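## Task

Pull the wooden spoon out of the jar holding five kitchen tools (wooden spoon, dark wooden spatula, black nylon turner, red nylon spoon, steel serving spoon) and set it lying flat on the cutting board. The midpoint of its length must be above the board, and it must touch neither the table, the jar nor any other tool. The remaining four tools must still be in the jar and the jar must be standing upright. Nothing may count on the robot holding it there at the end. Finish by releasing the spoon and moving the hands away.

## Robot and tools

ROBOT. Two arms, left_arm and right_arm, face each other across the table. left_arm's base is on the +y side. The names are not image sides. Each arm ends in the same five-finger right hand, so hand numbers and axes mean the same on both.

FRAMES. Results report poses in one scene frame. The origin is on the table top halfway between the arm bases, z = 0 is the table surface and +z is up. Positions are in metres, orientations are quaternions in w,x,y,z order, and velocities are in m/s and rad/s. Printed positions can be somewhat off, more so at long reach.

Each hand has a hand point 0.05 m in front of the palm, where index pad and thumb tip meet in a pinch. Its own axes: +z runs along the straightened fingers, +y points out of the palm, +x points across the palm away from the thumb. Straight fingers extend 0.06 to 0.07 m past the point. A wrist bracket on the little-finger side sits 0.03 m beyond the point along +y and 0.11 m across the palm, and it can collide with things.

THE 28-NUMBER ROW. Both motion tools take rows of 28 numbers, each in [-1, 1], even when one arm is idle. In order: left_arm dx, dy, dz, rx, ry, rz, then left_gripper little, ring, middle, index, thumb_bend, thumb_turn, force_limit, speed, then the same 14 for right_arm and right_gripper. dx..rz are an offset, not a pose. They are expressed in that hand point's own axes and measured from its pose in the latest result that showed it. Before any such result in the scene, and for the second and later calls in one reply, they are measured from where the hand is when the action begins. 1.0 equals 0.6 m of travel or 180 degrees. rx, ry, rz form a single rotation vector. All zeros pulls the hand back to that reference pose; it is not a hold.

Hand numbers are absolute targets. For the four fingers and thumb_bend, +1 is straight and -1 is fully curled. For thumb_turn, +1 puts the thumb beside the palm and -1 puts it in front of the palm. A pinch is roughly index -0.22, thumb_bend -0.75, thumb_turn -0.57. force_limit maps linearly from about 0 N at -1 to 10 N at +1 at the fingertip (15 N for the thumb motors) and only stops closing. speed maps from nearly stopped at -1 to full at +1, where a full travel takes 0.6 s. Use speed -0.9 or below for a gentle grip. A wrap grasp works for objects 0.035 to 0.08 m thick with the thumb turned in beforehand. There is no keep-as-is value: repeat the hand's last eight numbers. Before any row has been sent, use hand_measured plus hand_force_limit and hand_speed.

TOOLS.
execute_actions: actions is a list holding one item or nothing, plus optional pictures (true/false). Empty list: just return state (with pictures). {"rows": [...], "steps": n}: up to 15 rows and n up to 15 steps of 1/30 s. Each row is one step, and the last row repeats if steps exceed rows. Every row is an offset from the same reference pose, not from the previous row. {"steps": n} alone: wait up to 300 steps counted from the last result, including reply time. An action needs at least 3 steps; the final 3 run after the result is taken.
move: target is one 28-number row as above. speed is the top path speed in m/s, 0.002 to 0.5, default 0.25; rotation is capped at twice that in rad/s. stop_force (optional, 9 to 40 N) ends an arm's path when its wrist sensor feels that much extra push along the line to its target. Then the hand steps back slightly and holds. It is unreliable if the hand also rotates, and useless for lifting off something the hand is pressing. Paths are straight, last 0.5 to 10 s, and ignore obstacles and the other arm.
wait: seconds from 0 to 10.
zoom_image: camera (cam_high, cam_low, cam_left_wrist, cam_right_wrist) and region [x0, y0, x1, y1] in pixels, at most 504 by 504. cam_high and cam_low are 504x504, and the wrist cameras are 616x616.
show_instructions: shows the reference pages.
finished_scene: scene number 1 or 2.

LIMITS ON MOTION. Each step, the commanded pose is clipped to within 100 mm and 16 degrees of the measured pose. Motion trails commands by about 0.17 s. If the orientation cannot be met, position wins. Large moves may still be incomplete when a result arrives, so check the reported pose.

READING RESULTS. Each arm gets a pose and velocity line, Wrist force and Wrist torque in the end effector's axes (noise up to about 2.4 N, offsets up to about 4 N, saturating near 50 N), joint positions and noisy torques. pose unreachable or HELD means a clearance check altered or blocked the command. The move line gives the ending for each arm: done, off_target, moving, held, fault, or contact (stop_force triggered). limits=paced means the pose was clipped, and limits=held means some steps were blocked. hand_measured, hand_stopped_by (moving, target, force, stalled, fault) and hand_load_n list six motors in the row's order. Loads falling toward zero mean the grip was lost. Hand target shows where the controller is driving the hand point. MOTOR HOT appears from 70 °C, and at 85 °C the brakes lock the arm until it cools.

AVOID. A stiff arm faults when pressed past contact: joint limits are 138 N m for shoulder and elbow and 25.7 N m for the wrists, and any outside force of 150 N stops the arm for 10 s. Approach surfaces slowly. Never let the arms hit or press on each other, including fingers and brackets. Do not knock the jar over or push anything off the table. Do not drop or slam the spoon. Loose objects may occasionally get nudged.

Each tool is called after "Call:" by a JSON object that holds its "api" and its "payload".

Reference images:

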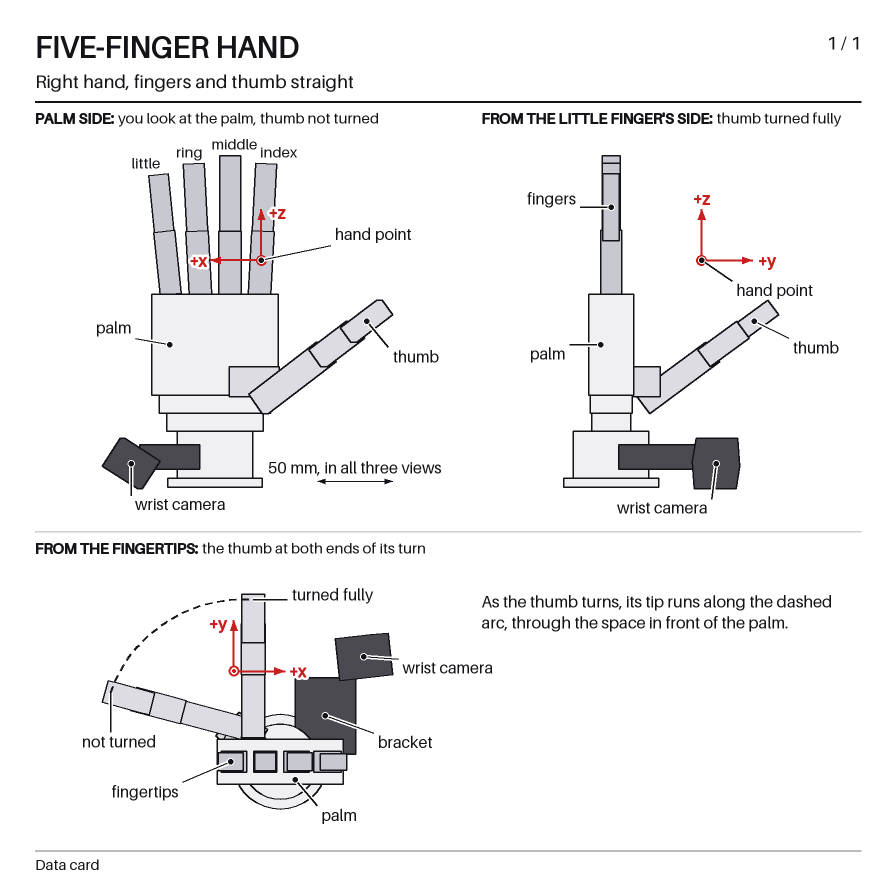

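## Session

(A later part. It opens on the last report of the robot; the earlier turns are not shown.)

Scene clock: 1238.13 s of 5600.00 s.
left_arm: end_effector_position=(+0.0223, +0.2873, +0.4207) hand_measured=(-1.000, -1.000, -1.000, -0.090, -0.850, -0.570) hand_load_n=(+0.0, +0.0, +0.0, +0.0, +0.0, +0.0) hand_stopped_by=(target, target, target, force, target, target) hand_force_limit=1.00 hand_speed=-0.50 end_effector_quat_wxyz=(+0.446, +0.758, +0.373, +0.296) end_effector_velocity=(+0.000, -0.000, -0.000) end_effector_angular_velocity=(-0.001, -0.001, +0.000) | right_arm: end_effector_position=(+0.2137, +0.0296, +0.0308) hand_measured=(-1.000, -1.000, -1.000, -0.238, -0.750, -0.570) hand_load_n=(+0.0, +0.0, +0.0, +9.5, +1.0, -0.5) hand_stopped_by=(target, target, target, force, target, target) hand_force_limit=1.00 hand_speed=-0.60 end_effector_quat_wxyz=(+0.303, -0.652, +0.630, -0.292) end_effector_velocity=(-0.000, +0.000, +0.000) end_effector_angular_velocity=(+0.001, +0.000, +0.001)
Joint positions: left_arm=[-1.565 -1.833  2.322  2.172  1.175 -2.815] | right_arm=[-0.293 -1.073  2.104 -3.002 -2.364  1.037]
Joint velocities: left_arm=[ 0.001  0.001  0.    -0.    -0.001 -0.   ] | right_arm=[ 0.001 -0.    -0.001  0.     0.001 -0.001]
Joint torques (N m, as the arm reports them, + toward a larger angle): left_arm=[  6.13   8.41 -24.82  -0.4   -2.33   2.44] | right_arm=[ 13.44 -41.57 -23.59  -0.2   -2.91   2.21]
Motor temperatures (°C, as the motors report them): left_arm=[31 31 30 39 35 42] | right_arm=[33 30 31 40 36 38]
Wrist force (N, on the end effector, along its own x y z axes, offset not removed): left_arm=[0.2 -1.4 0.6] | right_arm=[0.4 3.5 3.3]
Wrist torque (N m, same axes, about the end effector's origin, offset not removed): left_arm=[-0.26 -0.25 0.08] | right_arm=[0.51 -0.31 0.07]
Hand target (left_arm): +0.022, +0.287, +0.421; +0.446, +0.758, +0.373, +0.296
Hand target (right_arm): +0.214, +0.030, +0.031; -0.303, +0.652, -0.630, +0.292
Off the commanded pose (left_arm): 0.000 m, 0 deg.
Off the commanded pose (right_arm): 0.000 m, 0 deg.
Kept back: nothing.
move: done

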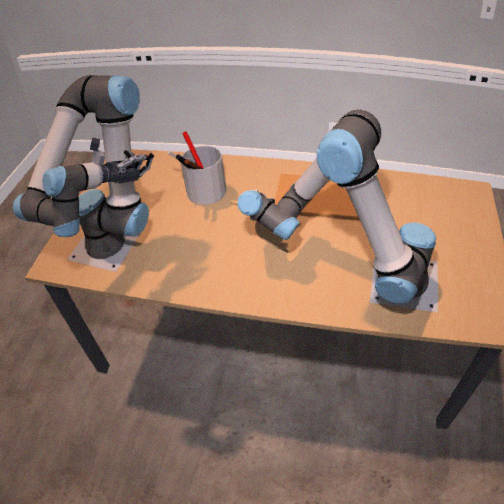

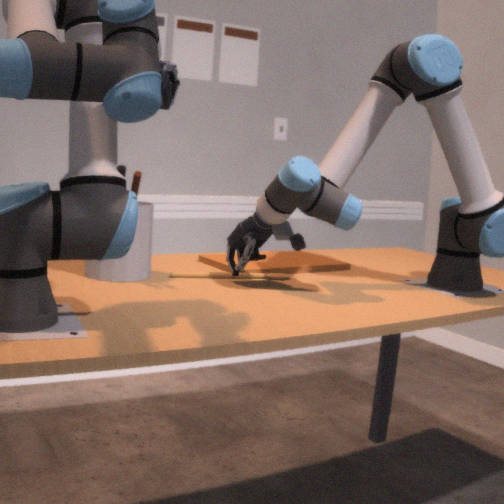

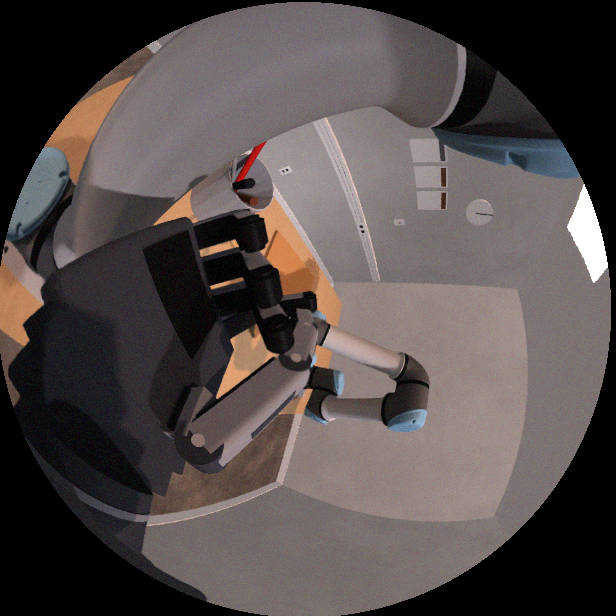

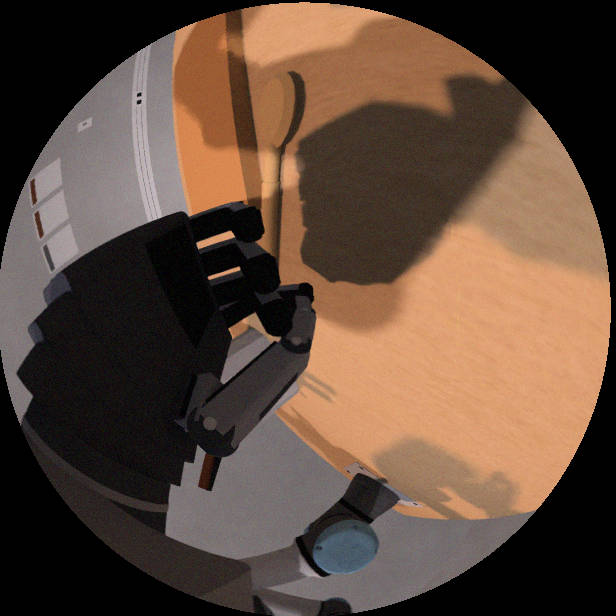

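Call:
{"api": "move", "payload": {"target": [0,0,0,0,0,0,-1,-1,-1,-0.85,-0.85,-0.57,1,-0.5,0,-0.026,-0.021,0,0,0,-1,-1,-1,0.4,-0.75,-0.57,1,0.3], "speed": 0.03}}

Call:
{"api": "move", "payload": {"target": [0,0,0,0,0,0,-1,-1,-1,-0.85,-0.85,-0.57,1,-0.5,0,-0.043,0.051,0,0,0,-1,-1,-1,0.4,-0.75,-0.57,1,0.3], "speed": 0.03}}

Call:
{"api": "move", "payload": {"target": [0,0,0,0,0,0,-1,-1,-1,-0.85,-0.85,-0.57,1,-0.5,0,0.026,0.021,0,0,0,-1,-1,-1,0.4,-0.75,-0.57,1,0.3], "speed": 0.008, "stop_force": 9}}

Call:
{"api": "zoom_image", "payload": {"camera": "cam_low", "region": [160,200,320,310]}}

Scene clock: 1239.40 s of 5600.00 s.
left_arm: end_effector_position=(+0.0223, +0.2873, +0.4207) hand_measured=(-1.000, -1.000, -1.000, -0.090, -0.850, -0.570) hand_load_n=(+0.0, +0.0, +0.0, +0.0, +0.0, +0.0) hand_stopped_by=(target, target, target, force, target, target) hand_force_limit=1.00 hand_speed=-0.50 end_effector_quat_wxyz=(+0.446, +0.758, +0.373, +0.296) end_effector_velocity=(-0.000, +0.000, +0.000) end_effector_angular_velocity=(+0.001, -0.002, +0.000) | right_arm: end_effector_position=(+0.2142, +0.0296, +0.0504) hand_measured=(-1.000, -1.000, -1.000, +0.400, -0.750, -0.570) hand_load_n=(+0.0, +0.0, +0.0, +0.0, +0.0, +0.0) hand_stopped_by=(target, target, target, target, target, target) hand_force_limit=1.00 hand_speed=0.30 end_effector_quat_wxyz=(+0.303, -0.652, +0.630, -0.292) end_effector_velocity=(+0.001, -0.000, +0.003) end_effector_angular_velocity=(-0.001, +0.001, -0.001)
Joint positions: left_arm=[-1.565 -1.833  2.322  2.172  1.175 -2.815] | right_arm=[-0.294 -1.118  2.097 -2.951 -2.364  1.036]
Joint velocities: left_arm=[0.    0.001 0.    0.001 0.001 0.001] | right_arm=[-0.001 -0.007 -0.001  0.009  0.    -0.001]
Joint torques (N m, as the arm reports them, + toward a larger angle): left_arm=[  6.38   8.25 -24.67  -0.48  -2.26   2.5 ] | right_arm=[-12.38 -38.39 -23.8   -0.28   0.73  -1.92]
Motor temperatures (°C, as the motors report them): left_arm=[31 31 30 39 35 42] | right_arm=[33 30 31 40 36 38]
Wrist force (N, on the end effector, along its own x y z axes, offset not removed): left_arm=[0.1 -1.1 0.6] | right_arm=[1.0 1.4 2.7]
Wrist torque (N m, same axes, about the end effector's origin, offset not removed): left_arm=[-0.24 -0.21 0.03] | right_arm=[0.22 -0.36 0.04]
Hand target (left_arm): +0.022, +0.287, +0.421; +0.446, +0.758, +0.373, +0.296
Hand target (right_arm): +0.214, +0.030, +0.051; -0.303, +0.652, -0.630, +0.292
Off the commanded pose (left_arm): 0.000 m, 0 deg.
Off the commanded pose (right_arm): 0.000 m, 0 deg.
Kept back: nothing.
move: done

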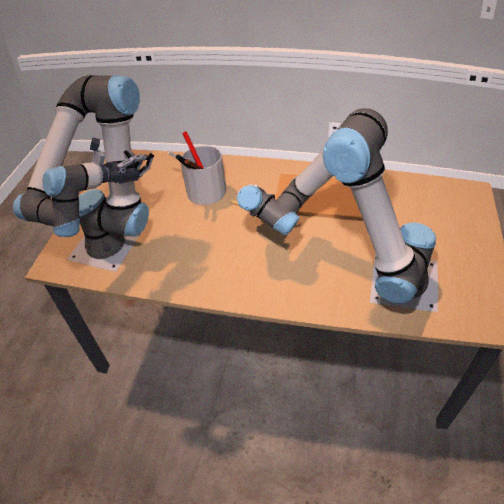

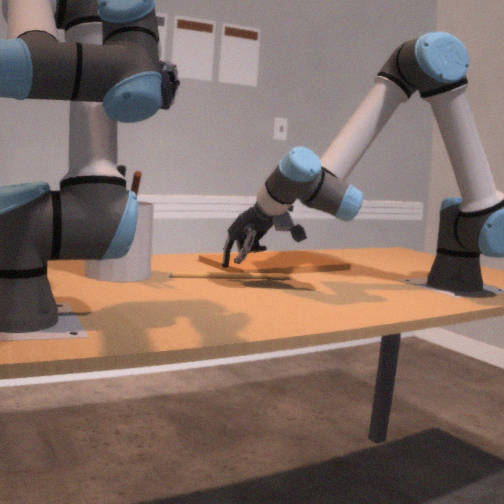

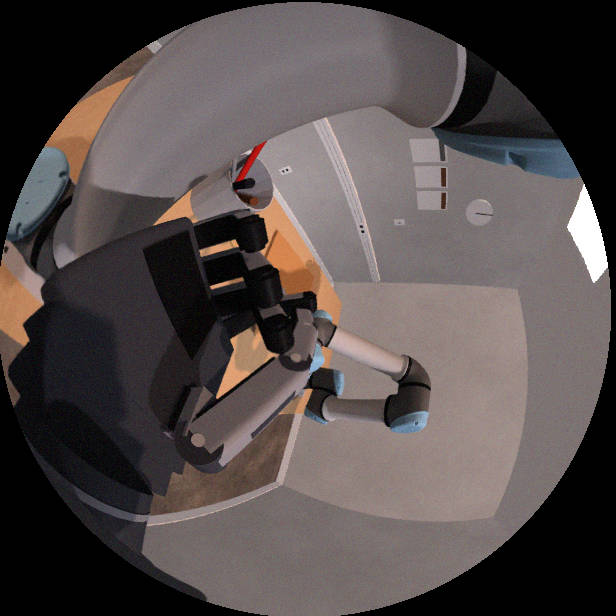

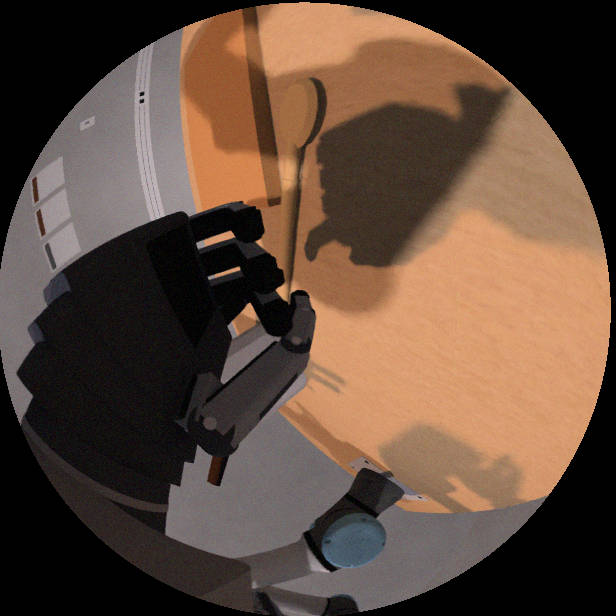

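Scene clock: 1241.13 s of 5600.00 s.
left_arm: end_effector_position=(+0.0223, +0.2873, +0.4207) hand_measured=(-1.000, -1.000, -1.000, -0.090, -0.850, -0.570) hand_load_n=(+0.0, +0.0, +0.0, +0.0, +0.0, +0.0) hand_stopped_by=(target, target, target, force, target, target) hand_force_limit=1.00 hand_speed=-0.50 end_effector_quat_wxyz=(+0.446, +0.758, +0.373, +0.296) end_effector_velocity=(+0.001, +0.000, -0.000) end_effector_angular_velocity=(+0.002, +0.003, -0.001) | right_arm: end_effector_position=(+0.2538, +0.0311, +0.0504) hand_measured=(-1.000, -1.000, -1.000, +0.400, -0.750, -0.570) hand_load_n=(+0.0, +0.0, +0.0, +0.0, +0.0, +0.0) hand_stopped_by=(target, target, target, target, target, target) hand_force_limit=1.00 hand_speed=0.30 end_effector_quat_wxyz=(+0.303, -0.652, +0.630, -0.292) end_effector_velocity=(+0.003, -0.000, +0.000) end_effector_angular_velocity=(+0.001, -0.001, -0.003)
Joint positions: left_arm=[-1.565 -1.833  2.322  2.172  1.175 -2.815] | right_arm=[-0.367 -1.092  2.076 -3.021 -2.333  0.943]
Joint velocities: left_arm=[-0.001 -0.003  0.    -0.     0.001  0.001] | right_arm=[-0.006  0.002 -0.002 -0.004  0.001 -0.004]
Joint torques (N m, as the arm reports them, + toward a larger angle): left_arm=[  6.16   8.36 -24.98  -0.43  -2.4    2.48] | right_arm=[-15.85 -26.46 -25.38  -5.6    0.77  -2.35]
Motor temperatures (°C, as the motors report them): left_arm=[31 31 30 39 35 42] | right_arm=[33 30 31 40 36 38]
Wrist force (N, on the end effector, along its own x y z axes, offset not removed): left_arm=[-0.3 -2.0 0.4] | right_arm=[0.6 1.7 1.7]
Wrist torque (N m, same axes, about the end effector's origin, offset not removed): left_arm=[-0.27 -0.22 0.00] | right_arm=[0.34 -0.33 0.00]
Hand target (left_arm): +0.022, +0.287, +0.421; +0.446, +0.758, +0.373, +0.296
Hand target (right_arm): +0.254, +0.031, +0.050; -0.303, +0.652, -0.630, +0.292
Off the commanded pose (left_arm): 0.000 m, 0 deg.
Off the commanded pose (right_arm): 0.000 m, 0 deg.
Kept back: nothing.
move: done

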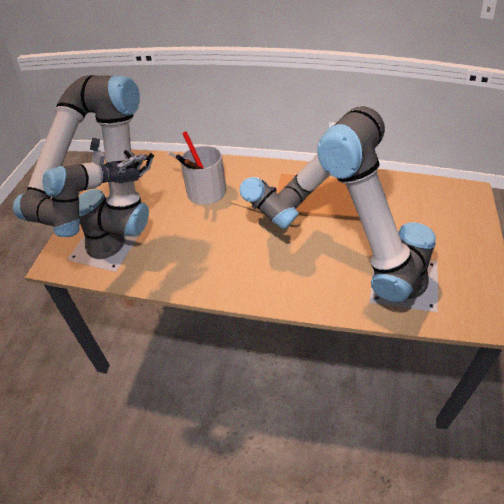

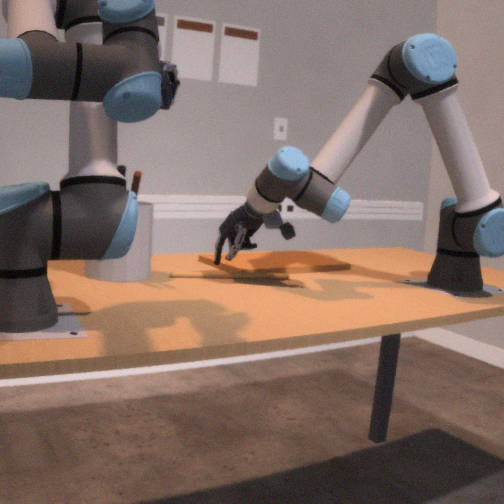

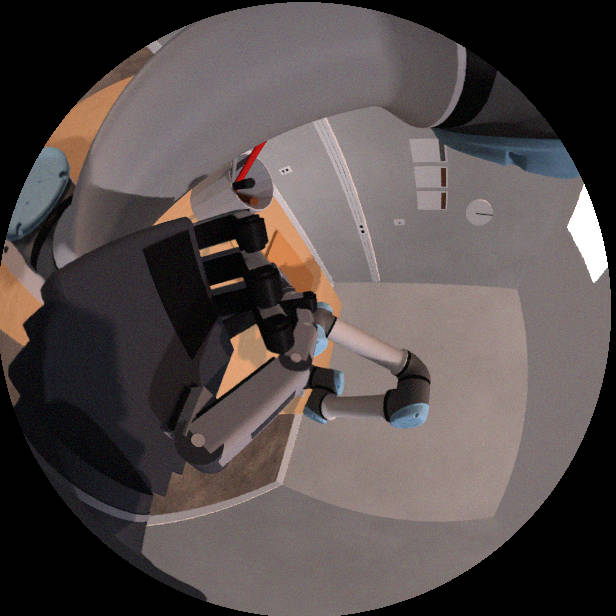

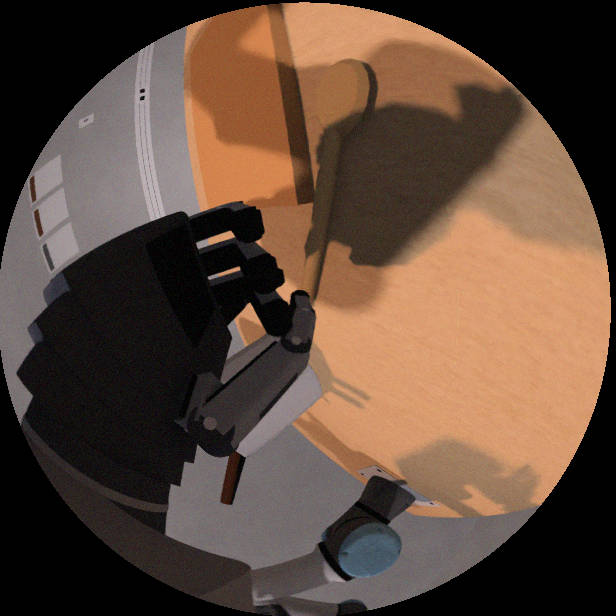

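Scene clock: 1243.87 s of 5600.00 s.
left_arm: end_effector_position=(+0.0223, +0.2873, +0.4207) hand_measured=(-1.000, -1.000, -1.000, -0.090, -0.850, -0.570) hand_load_n=(+0.0, +0.0, +0.0, +0.0, +0.0, +0.0) hand_stopped_by=(target, target, target, force, target, target) hand_force_limit=1.00 hand_speed=-0.50 end_effector_quat_wxyz=(+0.446, +0.758, +0.373, +0.296) end_effector_velocity=(-0.000, +0.000, +0.000) end_effector_angular_velocity=(-0.000, -0.002, -0.001) | right_arm: end_effector_position=(+0.2534, +0.0310, +0.0307) hand_measured=(-1.000, -1.000, -1.000, +0.400, -0.750, -0.570) hand_load_n=(+0.0, +0.0, +0.0, +0.0, +0.0, +0.0) hand_stopped_by=(target, target, target, target, target, target) hand_force_limit=1.00 hand_speed=0.30 end_effector_quat_wxyz=(+0.303, -0.652, +0.630, -0.292) end_effector_velocity=(-0.000, +0.000, -0.002) end_effector_angular_velocity=(+0.000, +0.000, +0.001)
Joint positions: left_arm=[-1.565 -1.833  2.322  2.172  1.175 -2.815] | right_arm=[-0.366 -1.047  2.081 -3.071 -2.334  0.944]
Joint velocities: left_arm=[-0.001  0.001  0.001  0.001  0.    -0.   ] | right_arm=[ 0.     0.006  0.001 -0.006  0.     0.   ]
Joint torques (N m, as the arm reports them, + toward a larger angle): left_arm=[  6.28   8.18 -24.81  -0.4   -2.3    2.41] | right_arm=[ 14.59 -25.17  -4.04  -5.29  -2.86   2.56]
Motor temperatures (°C, as the motors report them): left_arm=[31 31 30 39 35 42] | right_arm=[33 30 31 40 36 38]
Wrist force (N, on the end effector, along its own x y z axes, offset not removed): left_arm=[-0.6 -0.2 1.7] | right_arm=[0.4 2.9 2.6]
Wrist torque (N m, same axes, about the end effector's origin, offset not removed): left_arm=[-0.17 -0.24 0.00] | right_arm=[0.43 -0.37 0.00]
Hand target (left_arm): +0.022, +0.287, +0.421; +0.446, +0.758, +0.373, +0.296
Hand target (right_arm): +0.253, +0.031, +0.030; -0.303, +0.652, -0.630, +0.292
Off the commanded pose (left_arm): 0.000 m, 0 deg.
Off the commanded pose (right_arm): 0.000 m, 0 deg.
Kept back: nothing.
move: done

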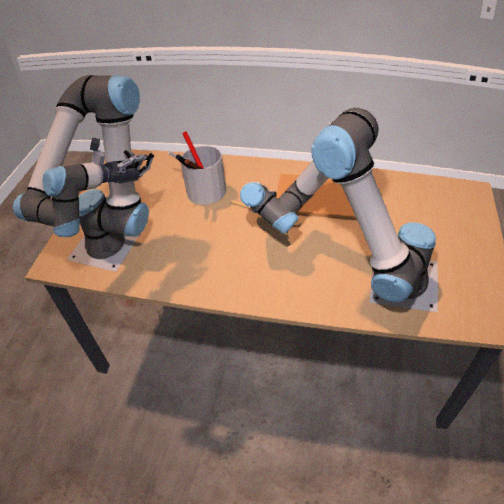

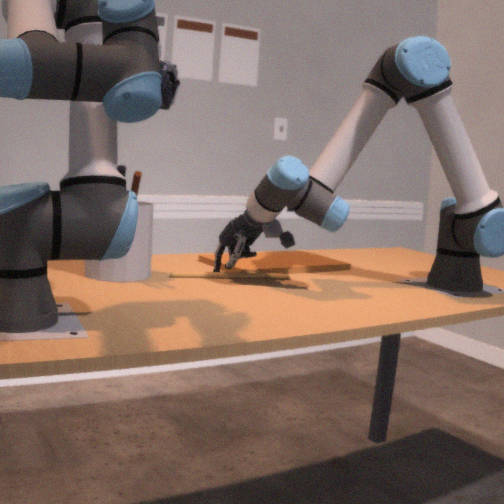

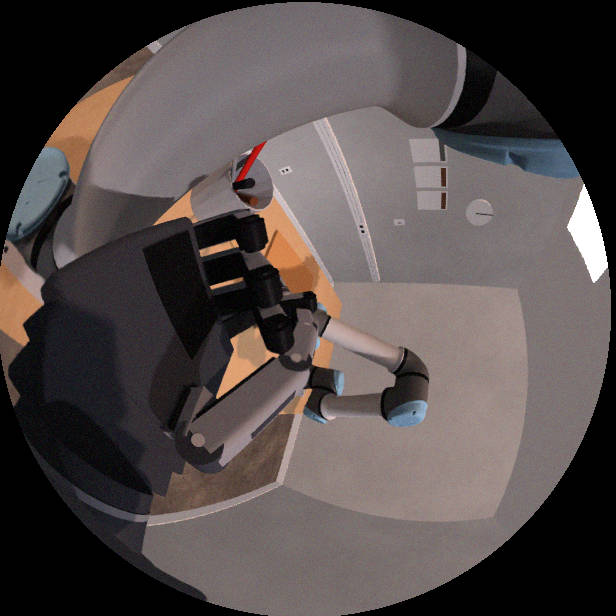

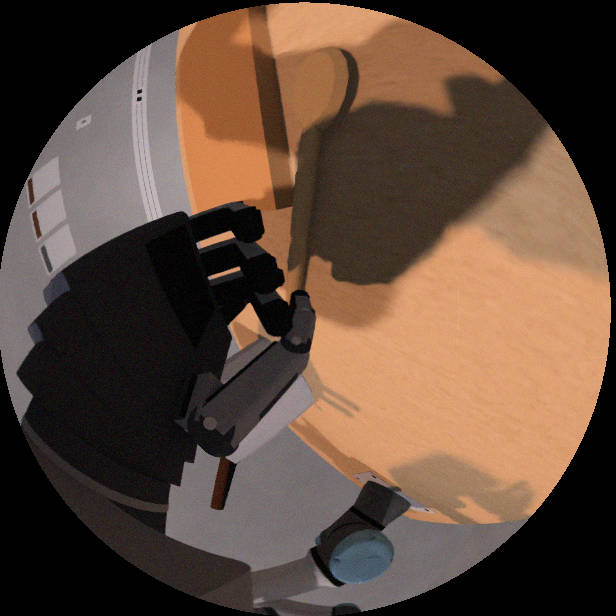

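Region (160, 200, 320, 310) of cam_low's 504x504 image, scaled by 3.150, with more detail than that image has; it fills the top 346 rows of this view, and the rest is white.

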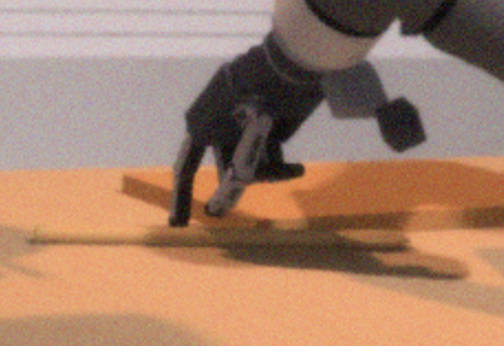

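Call:
{"api": "move", "payload": {"target": [0,0,0,0,0,0,-1,-1,-1,-0.85,-0.85,-0.57,1,-0.5,0,0,0,-0.1,0,0,-1,-1,-1,0.4,-0.75,-0.57,1,0.3], "speed": 0.03}}

Call:
{"api": "move", "payload": {"target": [0,0,0,0,0,0,-1,-1,-1,-0.85,-0.85,-0.57,1,-0.5,0,0.03,0.012,0,0,0,-1,-1,-1,0.4,-0.75,-0.57,1,0.3], "speed": 0.006, "stop_force": 9}}

Call:
{"api": "zoom_image", "payload": {"camera": "cam_low", "region": [160,200,320,310]}}

Scene clock: 1249.57 s of 5600.00 s.
left_arm: end_effector_position=(+0.0223, +0.2873, +0.4207) hand_measured=(-1.000, -1.000, -1.000, -0.090, -0.850, -0.570) hand_load_n=(+0.0, +0.0, +0.0, +0.0, +0.0, +0.0) hand_stopped_by=(target, target, target, force, target, target) hand_force_limit=1.00 hand_speed=-0.50 end_effector_quat_wxyz=(+0.446, +0.758, +0.373, +0.296) end_effector_velocity=(-0.000, +0.000, +0.000) end_effector_angular_velocity=(-0.000, -0.001, +0.000) | right_arm: end_effector_position=(+0.2535, +0.0311, +0.0309) hand_measured=(-1.000, -1.000, -1.000, +0.400, -0.750, -0.570) hand_load_n=(+0.0, +0.0, +0.0, +7.0, +0.0, +0.0) hand_stopped_by=(target, target, target, target, target, target) hand_force_limit=1.00 hand_speed=0.30 end_effector_quat_wxyz=(+0.198, -0.691, +0.668, -0.191) end_effector_velocity=(-0.000, +0.000, -0.000) end_effector_angular_velocity=(-0.001, +0.020, +0.001)
Joint positions: left_arm=[-1.565 -1.833  2.322  2.172  1.175 -2.815] | right_arm=[-0.488 -1.138  2.027 -2.781 -2.035  0.935]
Joint velocities: left_arm=[-0.     0.001  0.     0.     0.    -0.001] | right_arm=[-0.008 -0.003 -0.005  0.017  0.019 -0.003]
Joint torques (N m, as the arm reports them, + toward a larger angle): left_arm=[  6.13   8.69 -24.66  -0.49  -2.3    2.45] | right_arm=[-0.77  6.02  5.66 14.87 14.96 -3.96]
Motor temperatures (°C, as the motors report them): left_arm=[31 31 30 39 35 42] | right_arm=[33 30 31 40 36 38]
Wrist force (N, on the end effector, along its own x y z axes, offset not removed): left_arm=[-1.0 -2.1 0.5] | right_arm=[16.7 -50.0 -50.0]
Wrist torque (N m, same axes, about the end effector's origin, offset not removed): left_arm=[-0.34 -0.08 -0.03] | right_arm=[3.87 -0.04 0.44]
Hand target (left_arm): +0.022, +0.287, +0.421; +0.446, +0.758, +0.373, +0.296
Hand target (right_arm): +0.253, +0.031, +0.031; -0.197, +0.692, -0.668, +0.190
Off the commanded pose (left_arm): 0.000 m, 0 deg.
Off the commanded pose (right_arm): 0.000 m, 0 deg.
Kept back: nothing.
move: done

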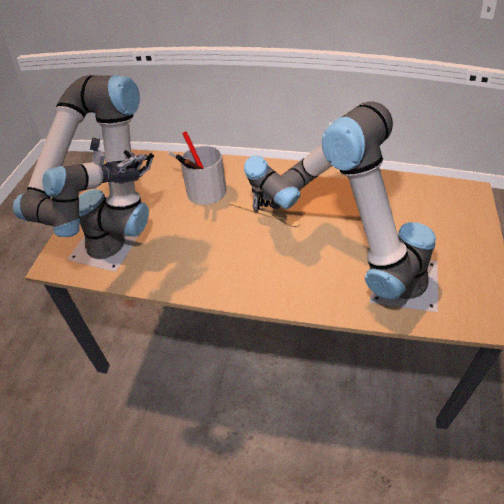

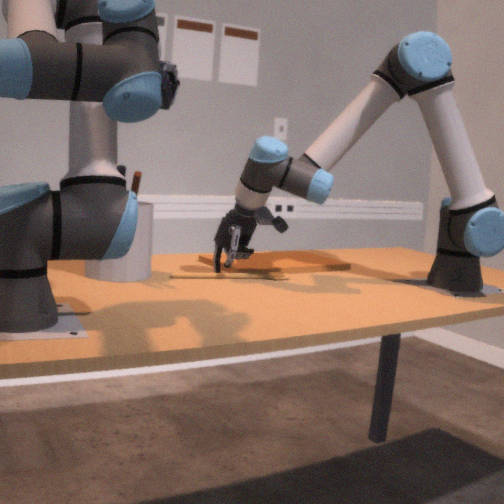

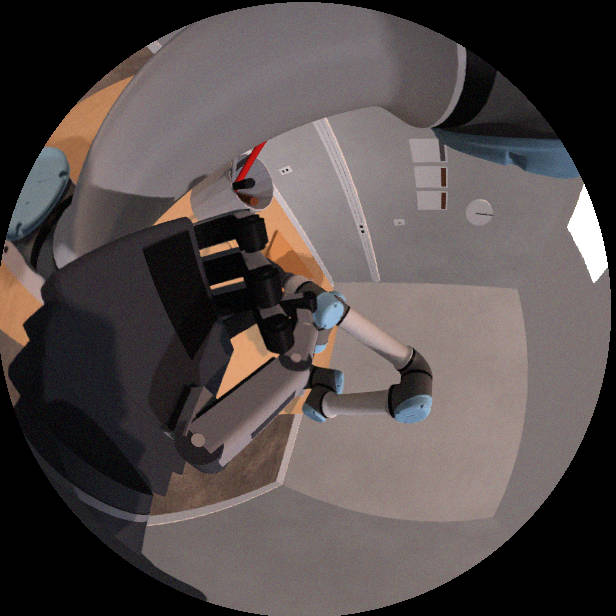

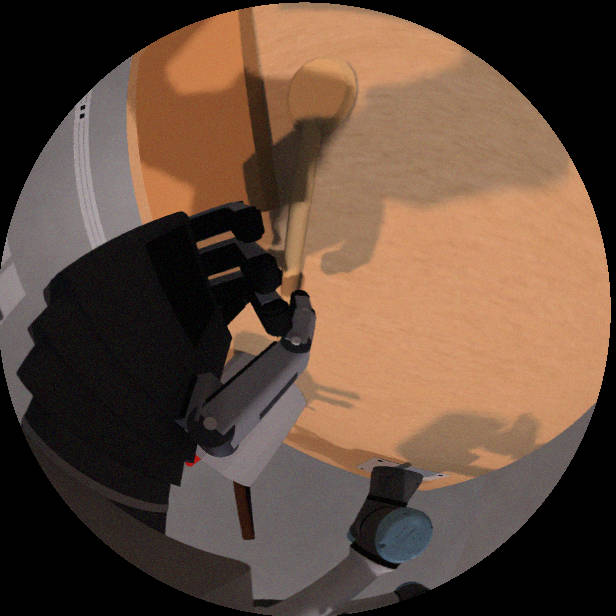

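Scene clock: 1250.07 s of 5600.00 s.
left_arm: end_effector_position=(+0.0223, +0.2873, +0.4207) hand_measured=(-1.000, -1.000, -1.000, -0.090, -0.850, -0.570) hand_load_n=(+0.0, +0.0, +0.0, +0.0, +0.0, +0.0) hand_stopped_by=(target, target, target, force, target, target) hand_force_limit=1.00 hand_speed=-0.50 end_effector_quat_wxyz=(+0.446, +0.758, +0.373, +0.296) end_effector_velocity=(+0.000, +0.000, +0.000) end_effector_angular_velocity=(-0.002, -0.001, +0.002) | right_arm: end_effector_position=(+0.2536, +0.0311, +0.0310) hand_measured=(-1.000, -1.000, -1.000, +0.400, -0.750, -0.570) hand_load_n=(+0.0, +0.0, +0.0, +6.5, +0.0, +0.0) hand_stopped_by=(target, target, target, target, target, target) hand_force_limit=1.00 hand_speed=0.30 end_effector_quat_wxyz=(+0.198, -0.691, +0.668, -0.191) end_effector_velocity=(-0.001, -0.000, -0.001) end_effector_angular_velocity=(-0.001, -0.000, +0.001)
Joint positions: left_arm=[-1.565 -1.833  2.322  2.172  1.175 -2.815] | right_arm=[-0.488 -1.138  2.027 -2.78  -2.035  0.935]
Joint velocities: left_arm=[ 0.001  0.001  0.     0.     0.    -0.002] | right_arm=[ 0.001  0.001  0.    -0.001 -0.    -0.   ]
Joint torques (N m, as the arm reports them, + toward a larger angle): left_arm=[  5.78   8.12 -24.9   -0.48  -2.37   2.35] | right_arm=[25.66 19.83 23.21  9.06 10.7  -0.2 ]
Motor temperatures (°C, as the motors report them): left_arm=[31 31 30 39 35 42] | right_arm=[33 30 31 40 36 38]
Wrist force (N, on the end effector, along its own x y z axes, offset not removed): left_arm=[0.8 -0.7 1.3] | right_arm=[15.6 -50.0 -50.0]
Wrist torque (N m, same axes, about the end effector's origin, offset not removed): left_arm=[-0.14 -0.39 0.07] | right_arm=[3.61 0.00 0.35]
Hand target (left_arm): +0.022, +0.287, +0.421; +0.446, +0.758, +0.373, +0.296
Hand target (right_arm): +0.253, +0.031, +0.031; -0.198, +0.691, -0.668, +0.191
Off the commanded pose (left_arm): 0.000 m, 0 deg.
Off the commanded pose (right_arm): 0.020 m, 0 deg.
Kept back: nothing.
move: contact (right_arm)

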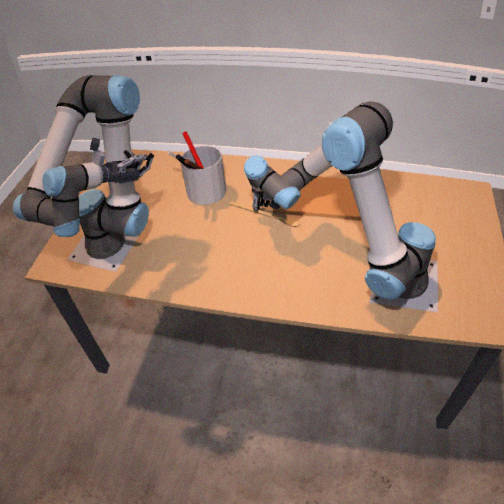

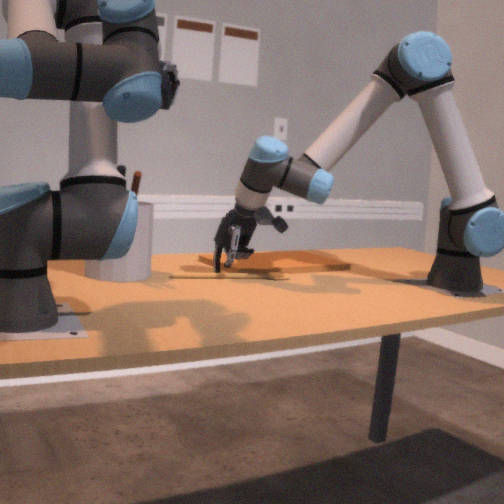

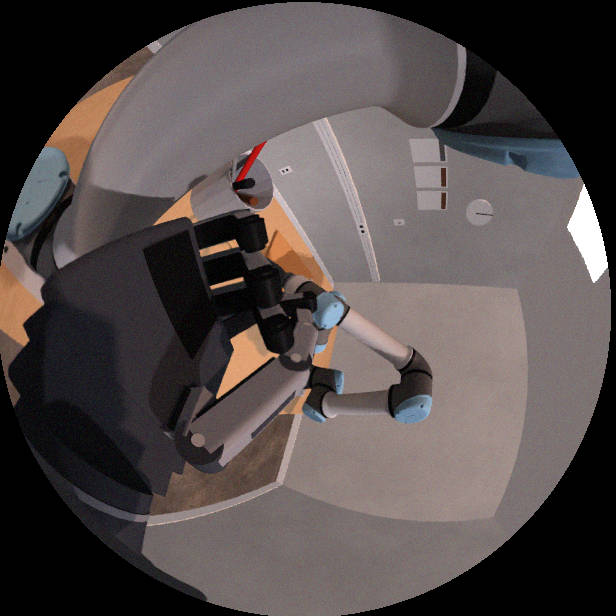

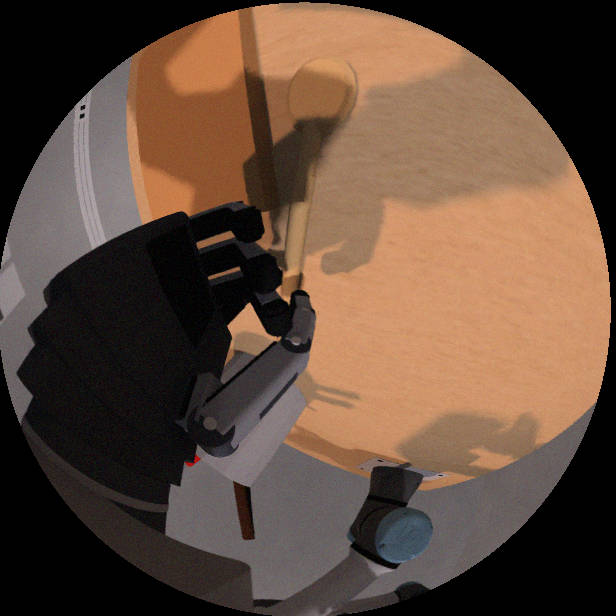

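Region (160, 200, 320, 310) of cam_low's 504x504 image, scaled by 3.150, with more detail than that image has; it fills the top 346 rows of this view, and the rest is white.

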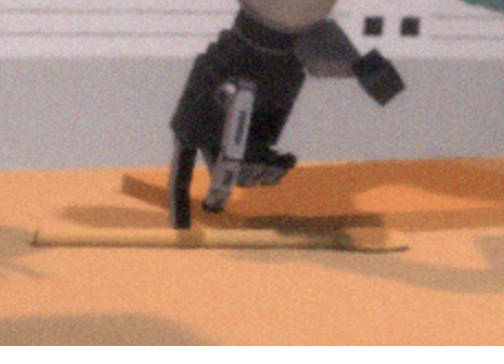

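Call:
{"api": "move", "payload": {"target": [0,0,0,0,0,0,-1,-1,-1,-0.85,-0.85,-0.57,1,-0.5,0,-0.02,-0.03,0.2,0,0,-1,-1,-1,0.4,-0.75,-0.57,1,0.3], "speed": 0.03}}

Call:
{"api": "zoom_image", "payload": {"camera": "cam_low", "region": [160,200,320,310]}}

Scene clock: 1260.50 s of 5600.00 s.
left_arm: end_effector_position=(+0.0223, +0.2873, +0.4207) hand_measured=(-1.000, -1.000, -1.000, -0.090, -0.850, -0.570) hand_load_n=(+0.0, +0.0, +0.0, +0.0, +0.0, +0.0) hand_stopped_by=(target, target, target, force, target, target) hand_force_limit=1.00 hand_speed=-0.50 end_effector_quat_wxyz=(+0.446, +0.758, +0.373, +0.296) end_effector_velocity=(-0.001, +0.000, +0.000) end_effector_angular_velocity=(-0.000, -0.003, -0.000) | right_arm: end_effector_position=(+0.2543, +0.0311, +0.0515) hand_measured=(-1.000, -1.000, -1.000, +0.400, -0.750, -0.570) hand_load_n=(+0.0, +0.0, +0.0, +0.0, +0.0, +0.0) hand_stopped_by=(target, target, target, target, target, target) hand_force_limit=1.00 hand_speed=0.30 end_effector_quat_wxyz=(+0.393, -0.603, +0.582, -0.378) end_effector_velocity=(-0.000, +0.000, +0.001) end_effector_angular_velocity=(+0.001, -0.019, +0.001)
Joint positions: left_arm=[-1.565 -1.833  2.322  2.172  1.175 -2.815] | right_arm=[-0.271 -0.934  2.076 -3.363 -2.608  0.849]
Joint velocities: left_arm=[-0.     0.002 -0.     0.001  0.     0.   ] | right_arm=[ 0.006  0.013 -0.003 -0.029 -0.018 -0.014]
Joint torques (N m, as the arm reports them, + toward a larger angle): left_arm=[  6.3    8.51 -24.22  -0.47  -2.37   2.39] | right_arm=[ 13.93 -25.81 -22.06  -5.45  -2.81  -2.4 ]
Motor temperatures (°C, as the motors report them): left_arm=[31 31 30 39 35 42] | right_arm=[33 30 31 40 36 38]
Wrist force (N, on the end effector, along its own x y z axes, offset not removed): left_arm=[-1.2 -0.8 0.7] | right_arm=[1.8 1.6 1.3]
Wrist torque (N m, same axes, about the end effector's origin, offset not removed): left_arm=[-0.12 -0.13 -0.06] | right_arm=[0.25 -0.53 0.15]
Hand target (left_arm): +0.022, +0.287, +0.421; +0.446, +0.758, +0.373, +0.296
Hand target (right_arm): +0.254, +0.031, +0.052; -0.394, +0.602, -0.582, +0.379
Off the commanded pose (left_arm): 0.000 m, 0 deg.
Off the commanded pose (right_arm): 0.001 m, 2 deg.
Kept back: nothing.
move: done

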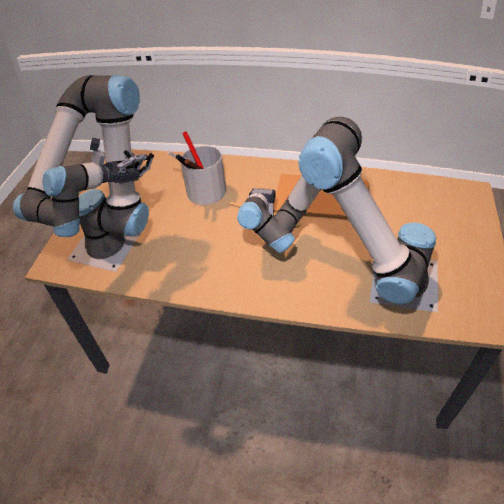

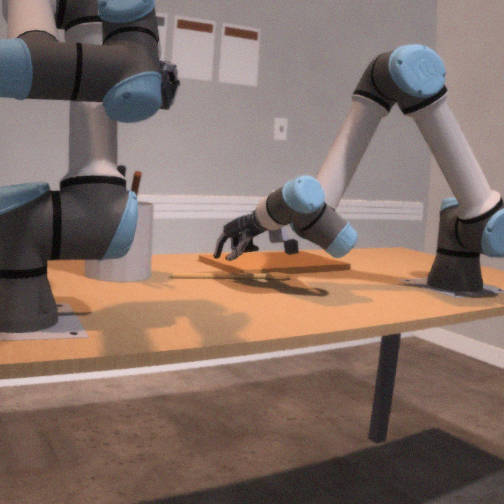

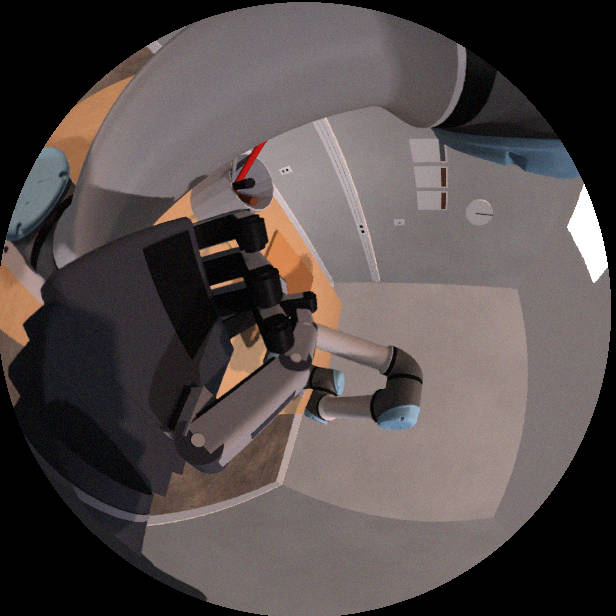

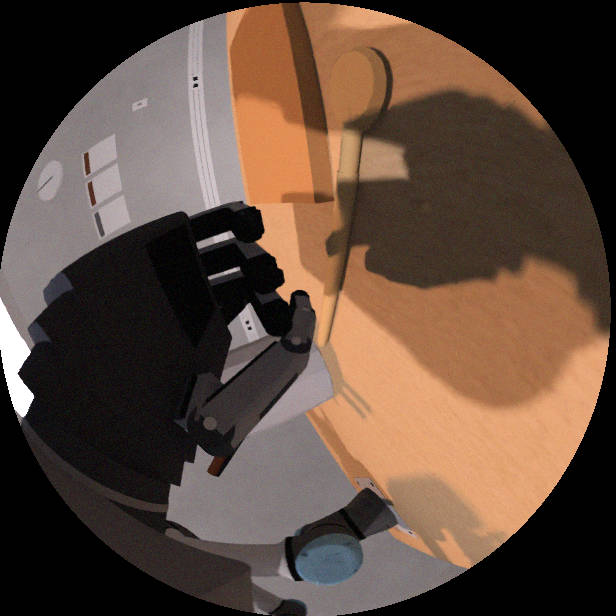

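Region (160, 200, 320, 310) of cam_low's 504x504 image, scaled by 3.150, with more detail than that image has; it fills the top 346 rows of this view, and the rest is white.

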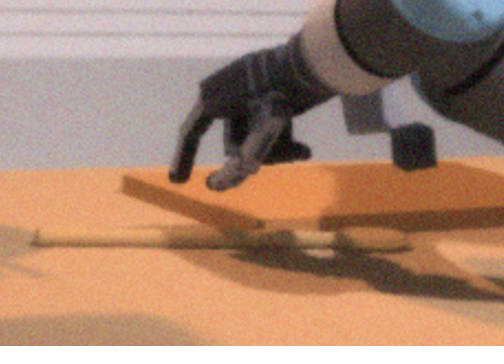

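Call:
{"api": "execute_actions", "payload": {"actions": []}}

Scene clock: 1260.80 s of 5600.00 s.
left_arm: end_effector_position=(+0.0223, +0.2873, +0.4207) hand_measured=(-1.000, -1.000, -1.000, -0.090, -0.850, -0.570) hand_load_n=(+0.0, +0.0, +0.0, +0.0, +0.0, +0.0) hand_stopped_by=(target, target, target, force, target, target) hand_force_limit=1.00 hand_speed=-0.50 end_effector_quat_wxyz=(+0.446, +0.758, +0.373, +0.296) end_effector_velocity=(-0.000, -0.000, -0.000) end_effector_angular_velocity=(+0.001, +0.000, -0.001) | right_arm: end_effector_position=(+0.2543, +0.0311, +0.0515) hand_measured=(-1.000, -1.000, -1.000, +0.400, -0.750, -0.570) hand_load_n=(+0.0, +0.0, +0.0, +0.0, +0.0, +0.0) hand_stopped_by=(target, target, target, target, target, target) hand_force_limit=1.00 hand_speed=0.30 end_effector_quat_wxyz=(+0.394, -0.602, +0.582, -0.379) end_effector_velocity=(-0.000, +0.000, +0.000) end_effector_angular_velocity=(-0.000, -0.002, +0.001)
Joint positions: left_arm=[-1.565 -1.833  2.322  2.172  1.175 -2.815] | right_arm=[-0.27  -0.932  2.075 -3.367 -2.61   0.847]
Joint velocities: left_arm=[-0.     0.    -0.    -0.001 -0.001  0.001] | right_arm=[ 0.001  0.001 -0.001 -0.003 -0.002 -0.002]
Joint torques (N m, as the arm reports them, + toward a larger angle): left_arm=[  6.03   8.82 -24.47  -0.36  -2.37   2.38] | right_arm=[ 14.66 -26.23 -21.05  -4.87  -2.55  -2.04]
Motor temperatures (°C, as the motors report them): left_arm=[31 31 30 39 35 42] | right_arm=[33 30 31 40 36 38]
Wrist force (N, on the end effector, along its own x y z axes, offset not removed): left_arm=[-1.0 -1.6 0.5] | right_arm=[-0.1 1.6 4.3]
Wrist torque (N m, same axes, about the end effector's origin, offset not removed): left_arm=[-0.17 -0.11 0.00] | right_arm=[0.12 -0.18 0.01]
Hand target (left_arm): +0.022, +0.287, +0.421; +0.446, +0.758, +0.373, +0.296
Hand target (right_arm): +0.254, +0.031, +0.052; -0.394, +0.602, -0.582, +0.379
Off the commanded pose (left_arm): 0.000 m, 0 deg.
Off the commanded pose (right_arm): 0.001 m, 2 deg.
Kept back: nothing.
Steps of this call (steps 1 to 9: nothing new was sent). Readings (end_effector_position | what the end effector reports):
1: left_arm (+0.0223, +0.2873, +0.4207) | right_arm (+0.2543, +0.0311, +0.0515) | left_arm hand_measured=(-1.000, -1.000, -1.000, -0.090, -0.850, -0.570) hand_load_n=(+0.0, +0.0, +0.0, +0.0, +0.0, +0.0) hand_stopped_by=(target, target, target, force, target, target) hand_force_limit=1.00 hand_speed=-0.50 | right_arm hand_measured=(-1.000, -1.000, -1.000, +0.400, -0.750, -0.570) hand_load_n=(+0.0, +0.0, +0.0, +0.0, +0.0, +0.0) hand_stopped_by=(target, target, target, target, target, target) hand_force_limit=1.00 hand_speed=0.30
2: left_arm (+0.0223, +0.2873, +0.4207) | right_arm (+0.2543, +0.0311, +0.0515) | left_arm hand_measured=(-1.000, -1.000, -1.000, -0.090, -0.850, -0.570) hand_load_n=(+0.0, +0.0, +0.0, +0.0, +0.0, +0.0) hand_stopped_by=(target, target, target, force, target, target) hand_force_limit=1.00 hand_speed=-0.50 | right_arm hand_measured=(-1.000, -1.000, -1.000, +0.400, -0.750, -0.570) hand_load_n=(+0.0, +0.0, +0.0, +0.0, +0.0, +0.0) hand_stopped_by=(target, target, target, target, target, target) hand_force_limit=1.00 hand_speed=0.30
4: left_arm (+0.0223, +0.2873, +0.4207) | right_arm (+0.2543, +0.0311, +0.0515) | left_arm hand_measured=(-1.000, -1.000, -1.000, -0.090, -0.850, -0.570) hand_load_n=(+0.0, +0.0, +0.0, +0.0, +0.0, +0.0) hand_stopped_by=(target, target, target, force, target, target) hand_force_limit=1.00 hand_speed=-0.50 | right_arm hand_measured=(-1.000, -1.000, -1.000, +0.400, -0.750, -0.570) hand_load_n=(+0.0, +0.0, +0.0, +0.0, +0.0, +0.0) hand_stopped_by=(target, target, target, target, target, target) hand_force_limit=1.00 hand_speed=0.30
8: left_arm (+0.0223, +0.2873, +0.4207) | right_arm (+0.2543, +0.0311, +0.0515) | left_arm hand_measured=(-1.000, -1.000, -1.000, -0.090, -0.850, -0.570) hand_load_n=(+0.0, +0.0, +0.0, +0.0, +0.0, +0.0) hand_stopped_by=(target, target, target, force, target, target) hand_force_limit=1.00 hand_speed=-0.50 | right_arm hand_measured=(-1.000, -1.000, -1.000, +0.400, -0.750, -0.570) hand_load_n=(+0.0, +0.0, +0.0, +0.0, +0.0, +0.0) hand_stopped_by=(target, target, target, target, target, target) hand_force_limit=1.00 hand_speed=0.30
9: the state above

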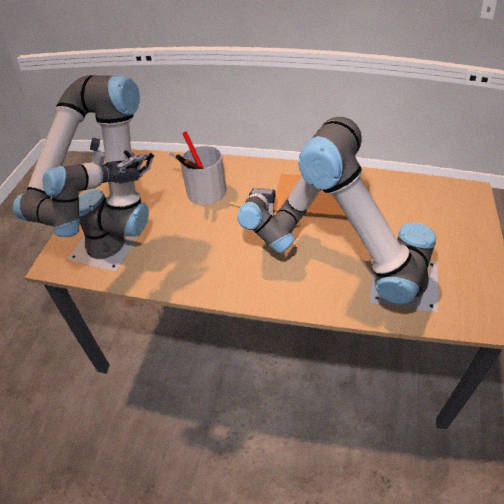

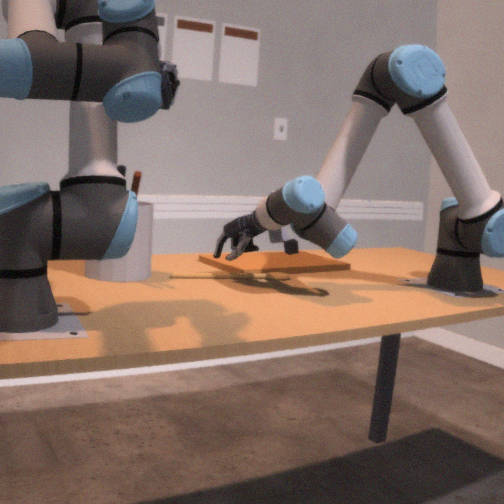

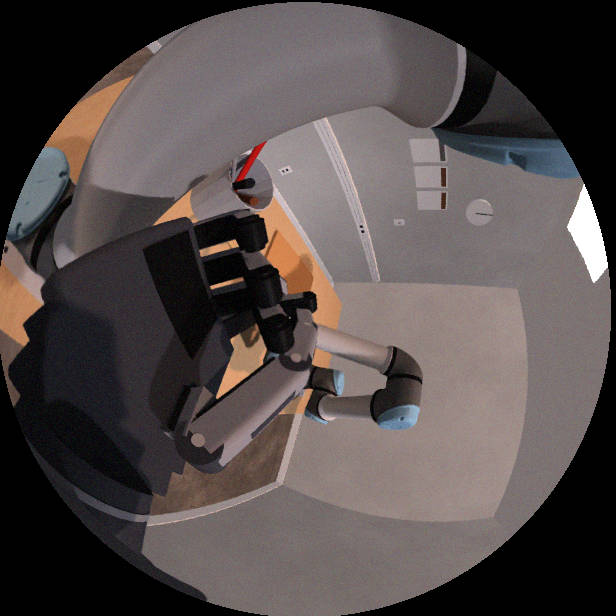

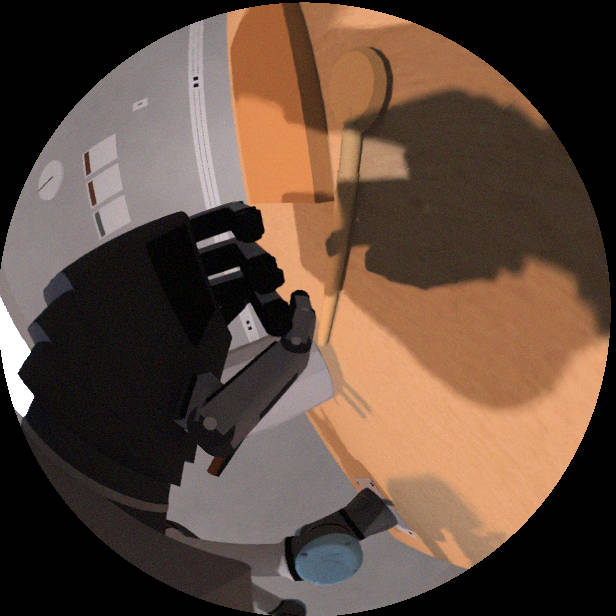

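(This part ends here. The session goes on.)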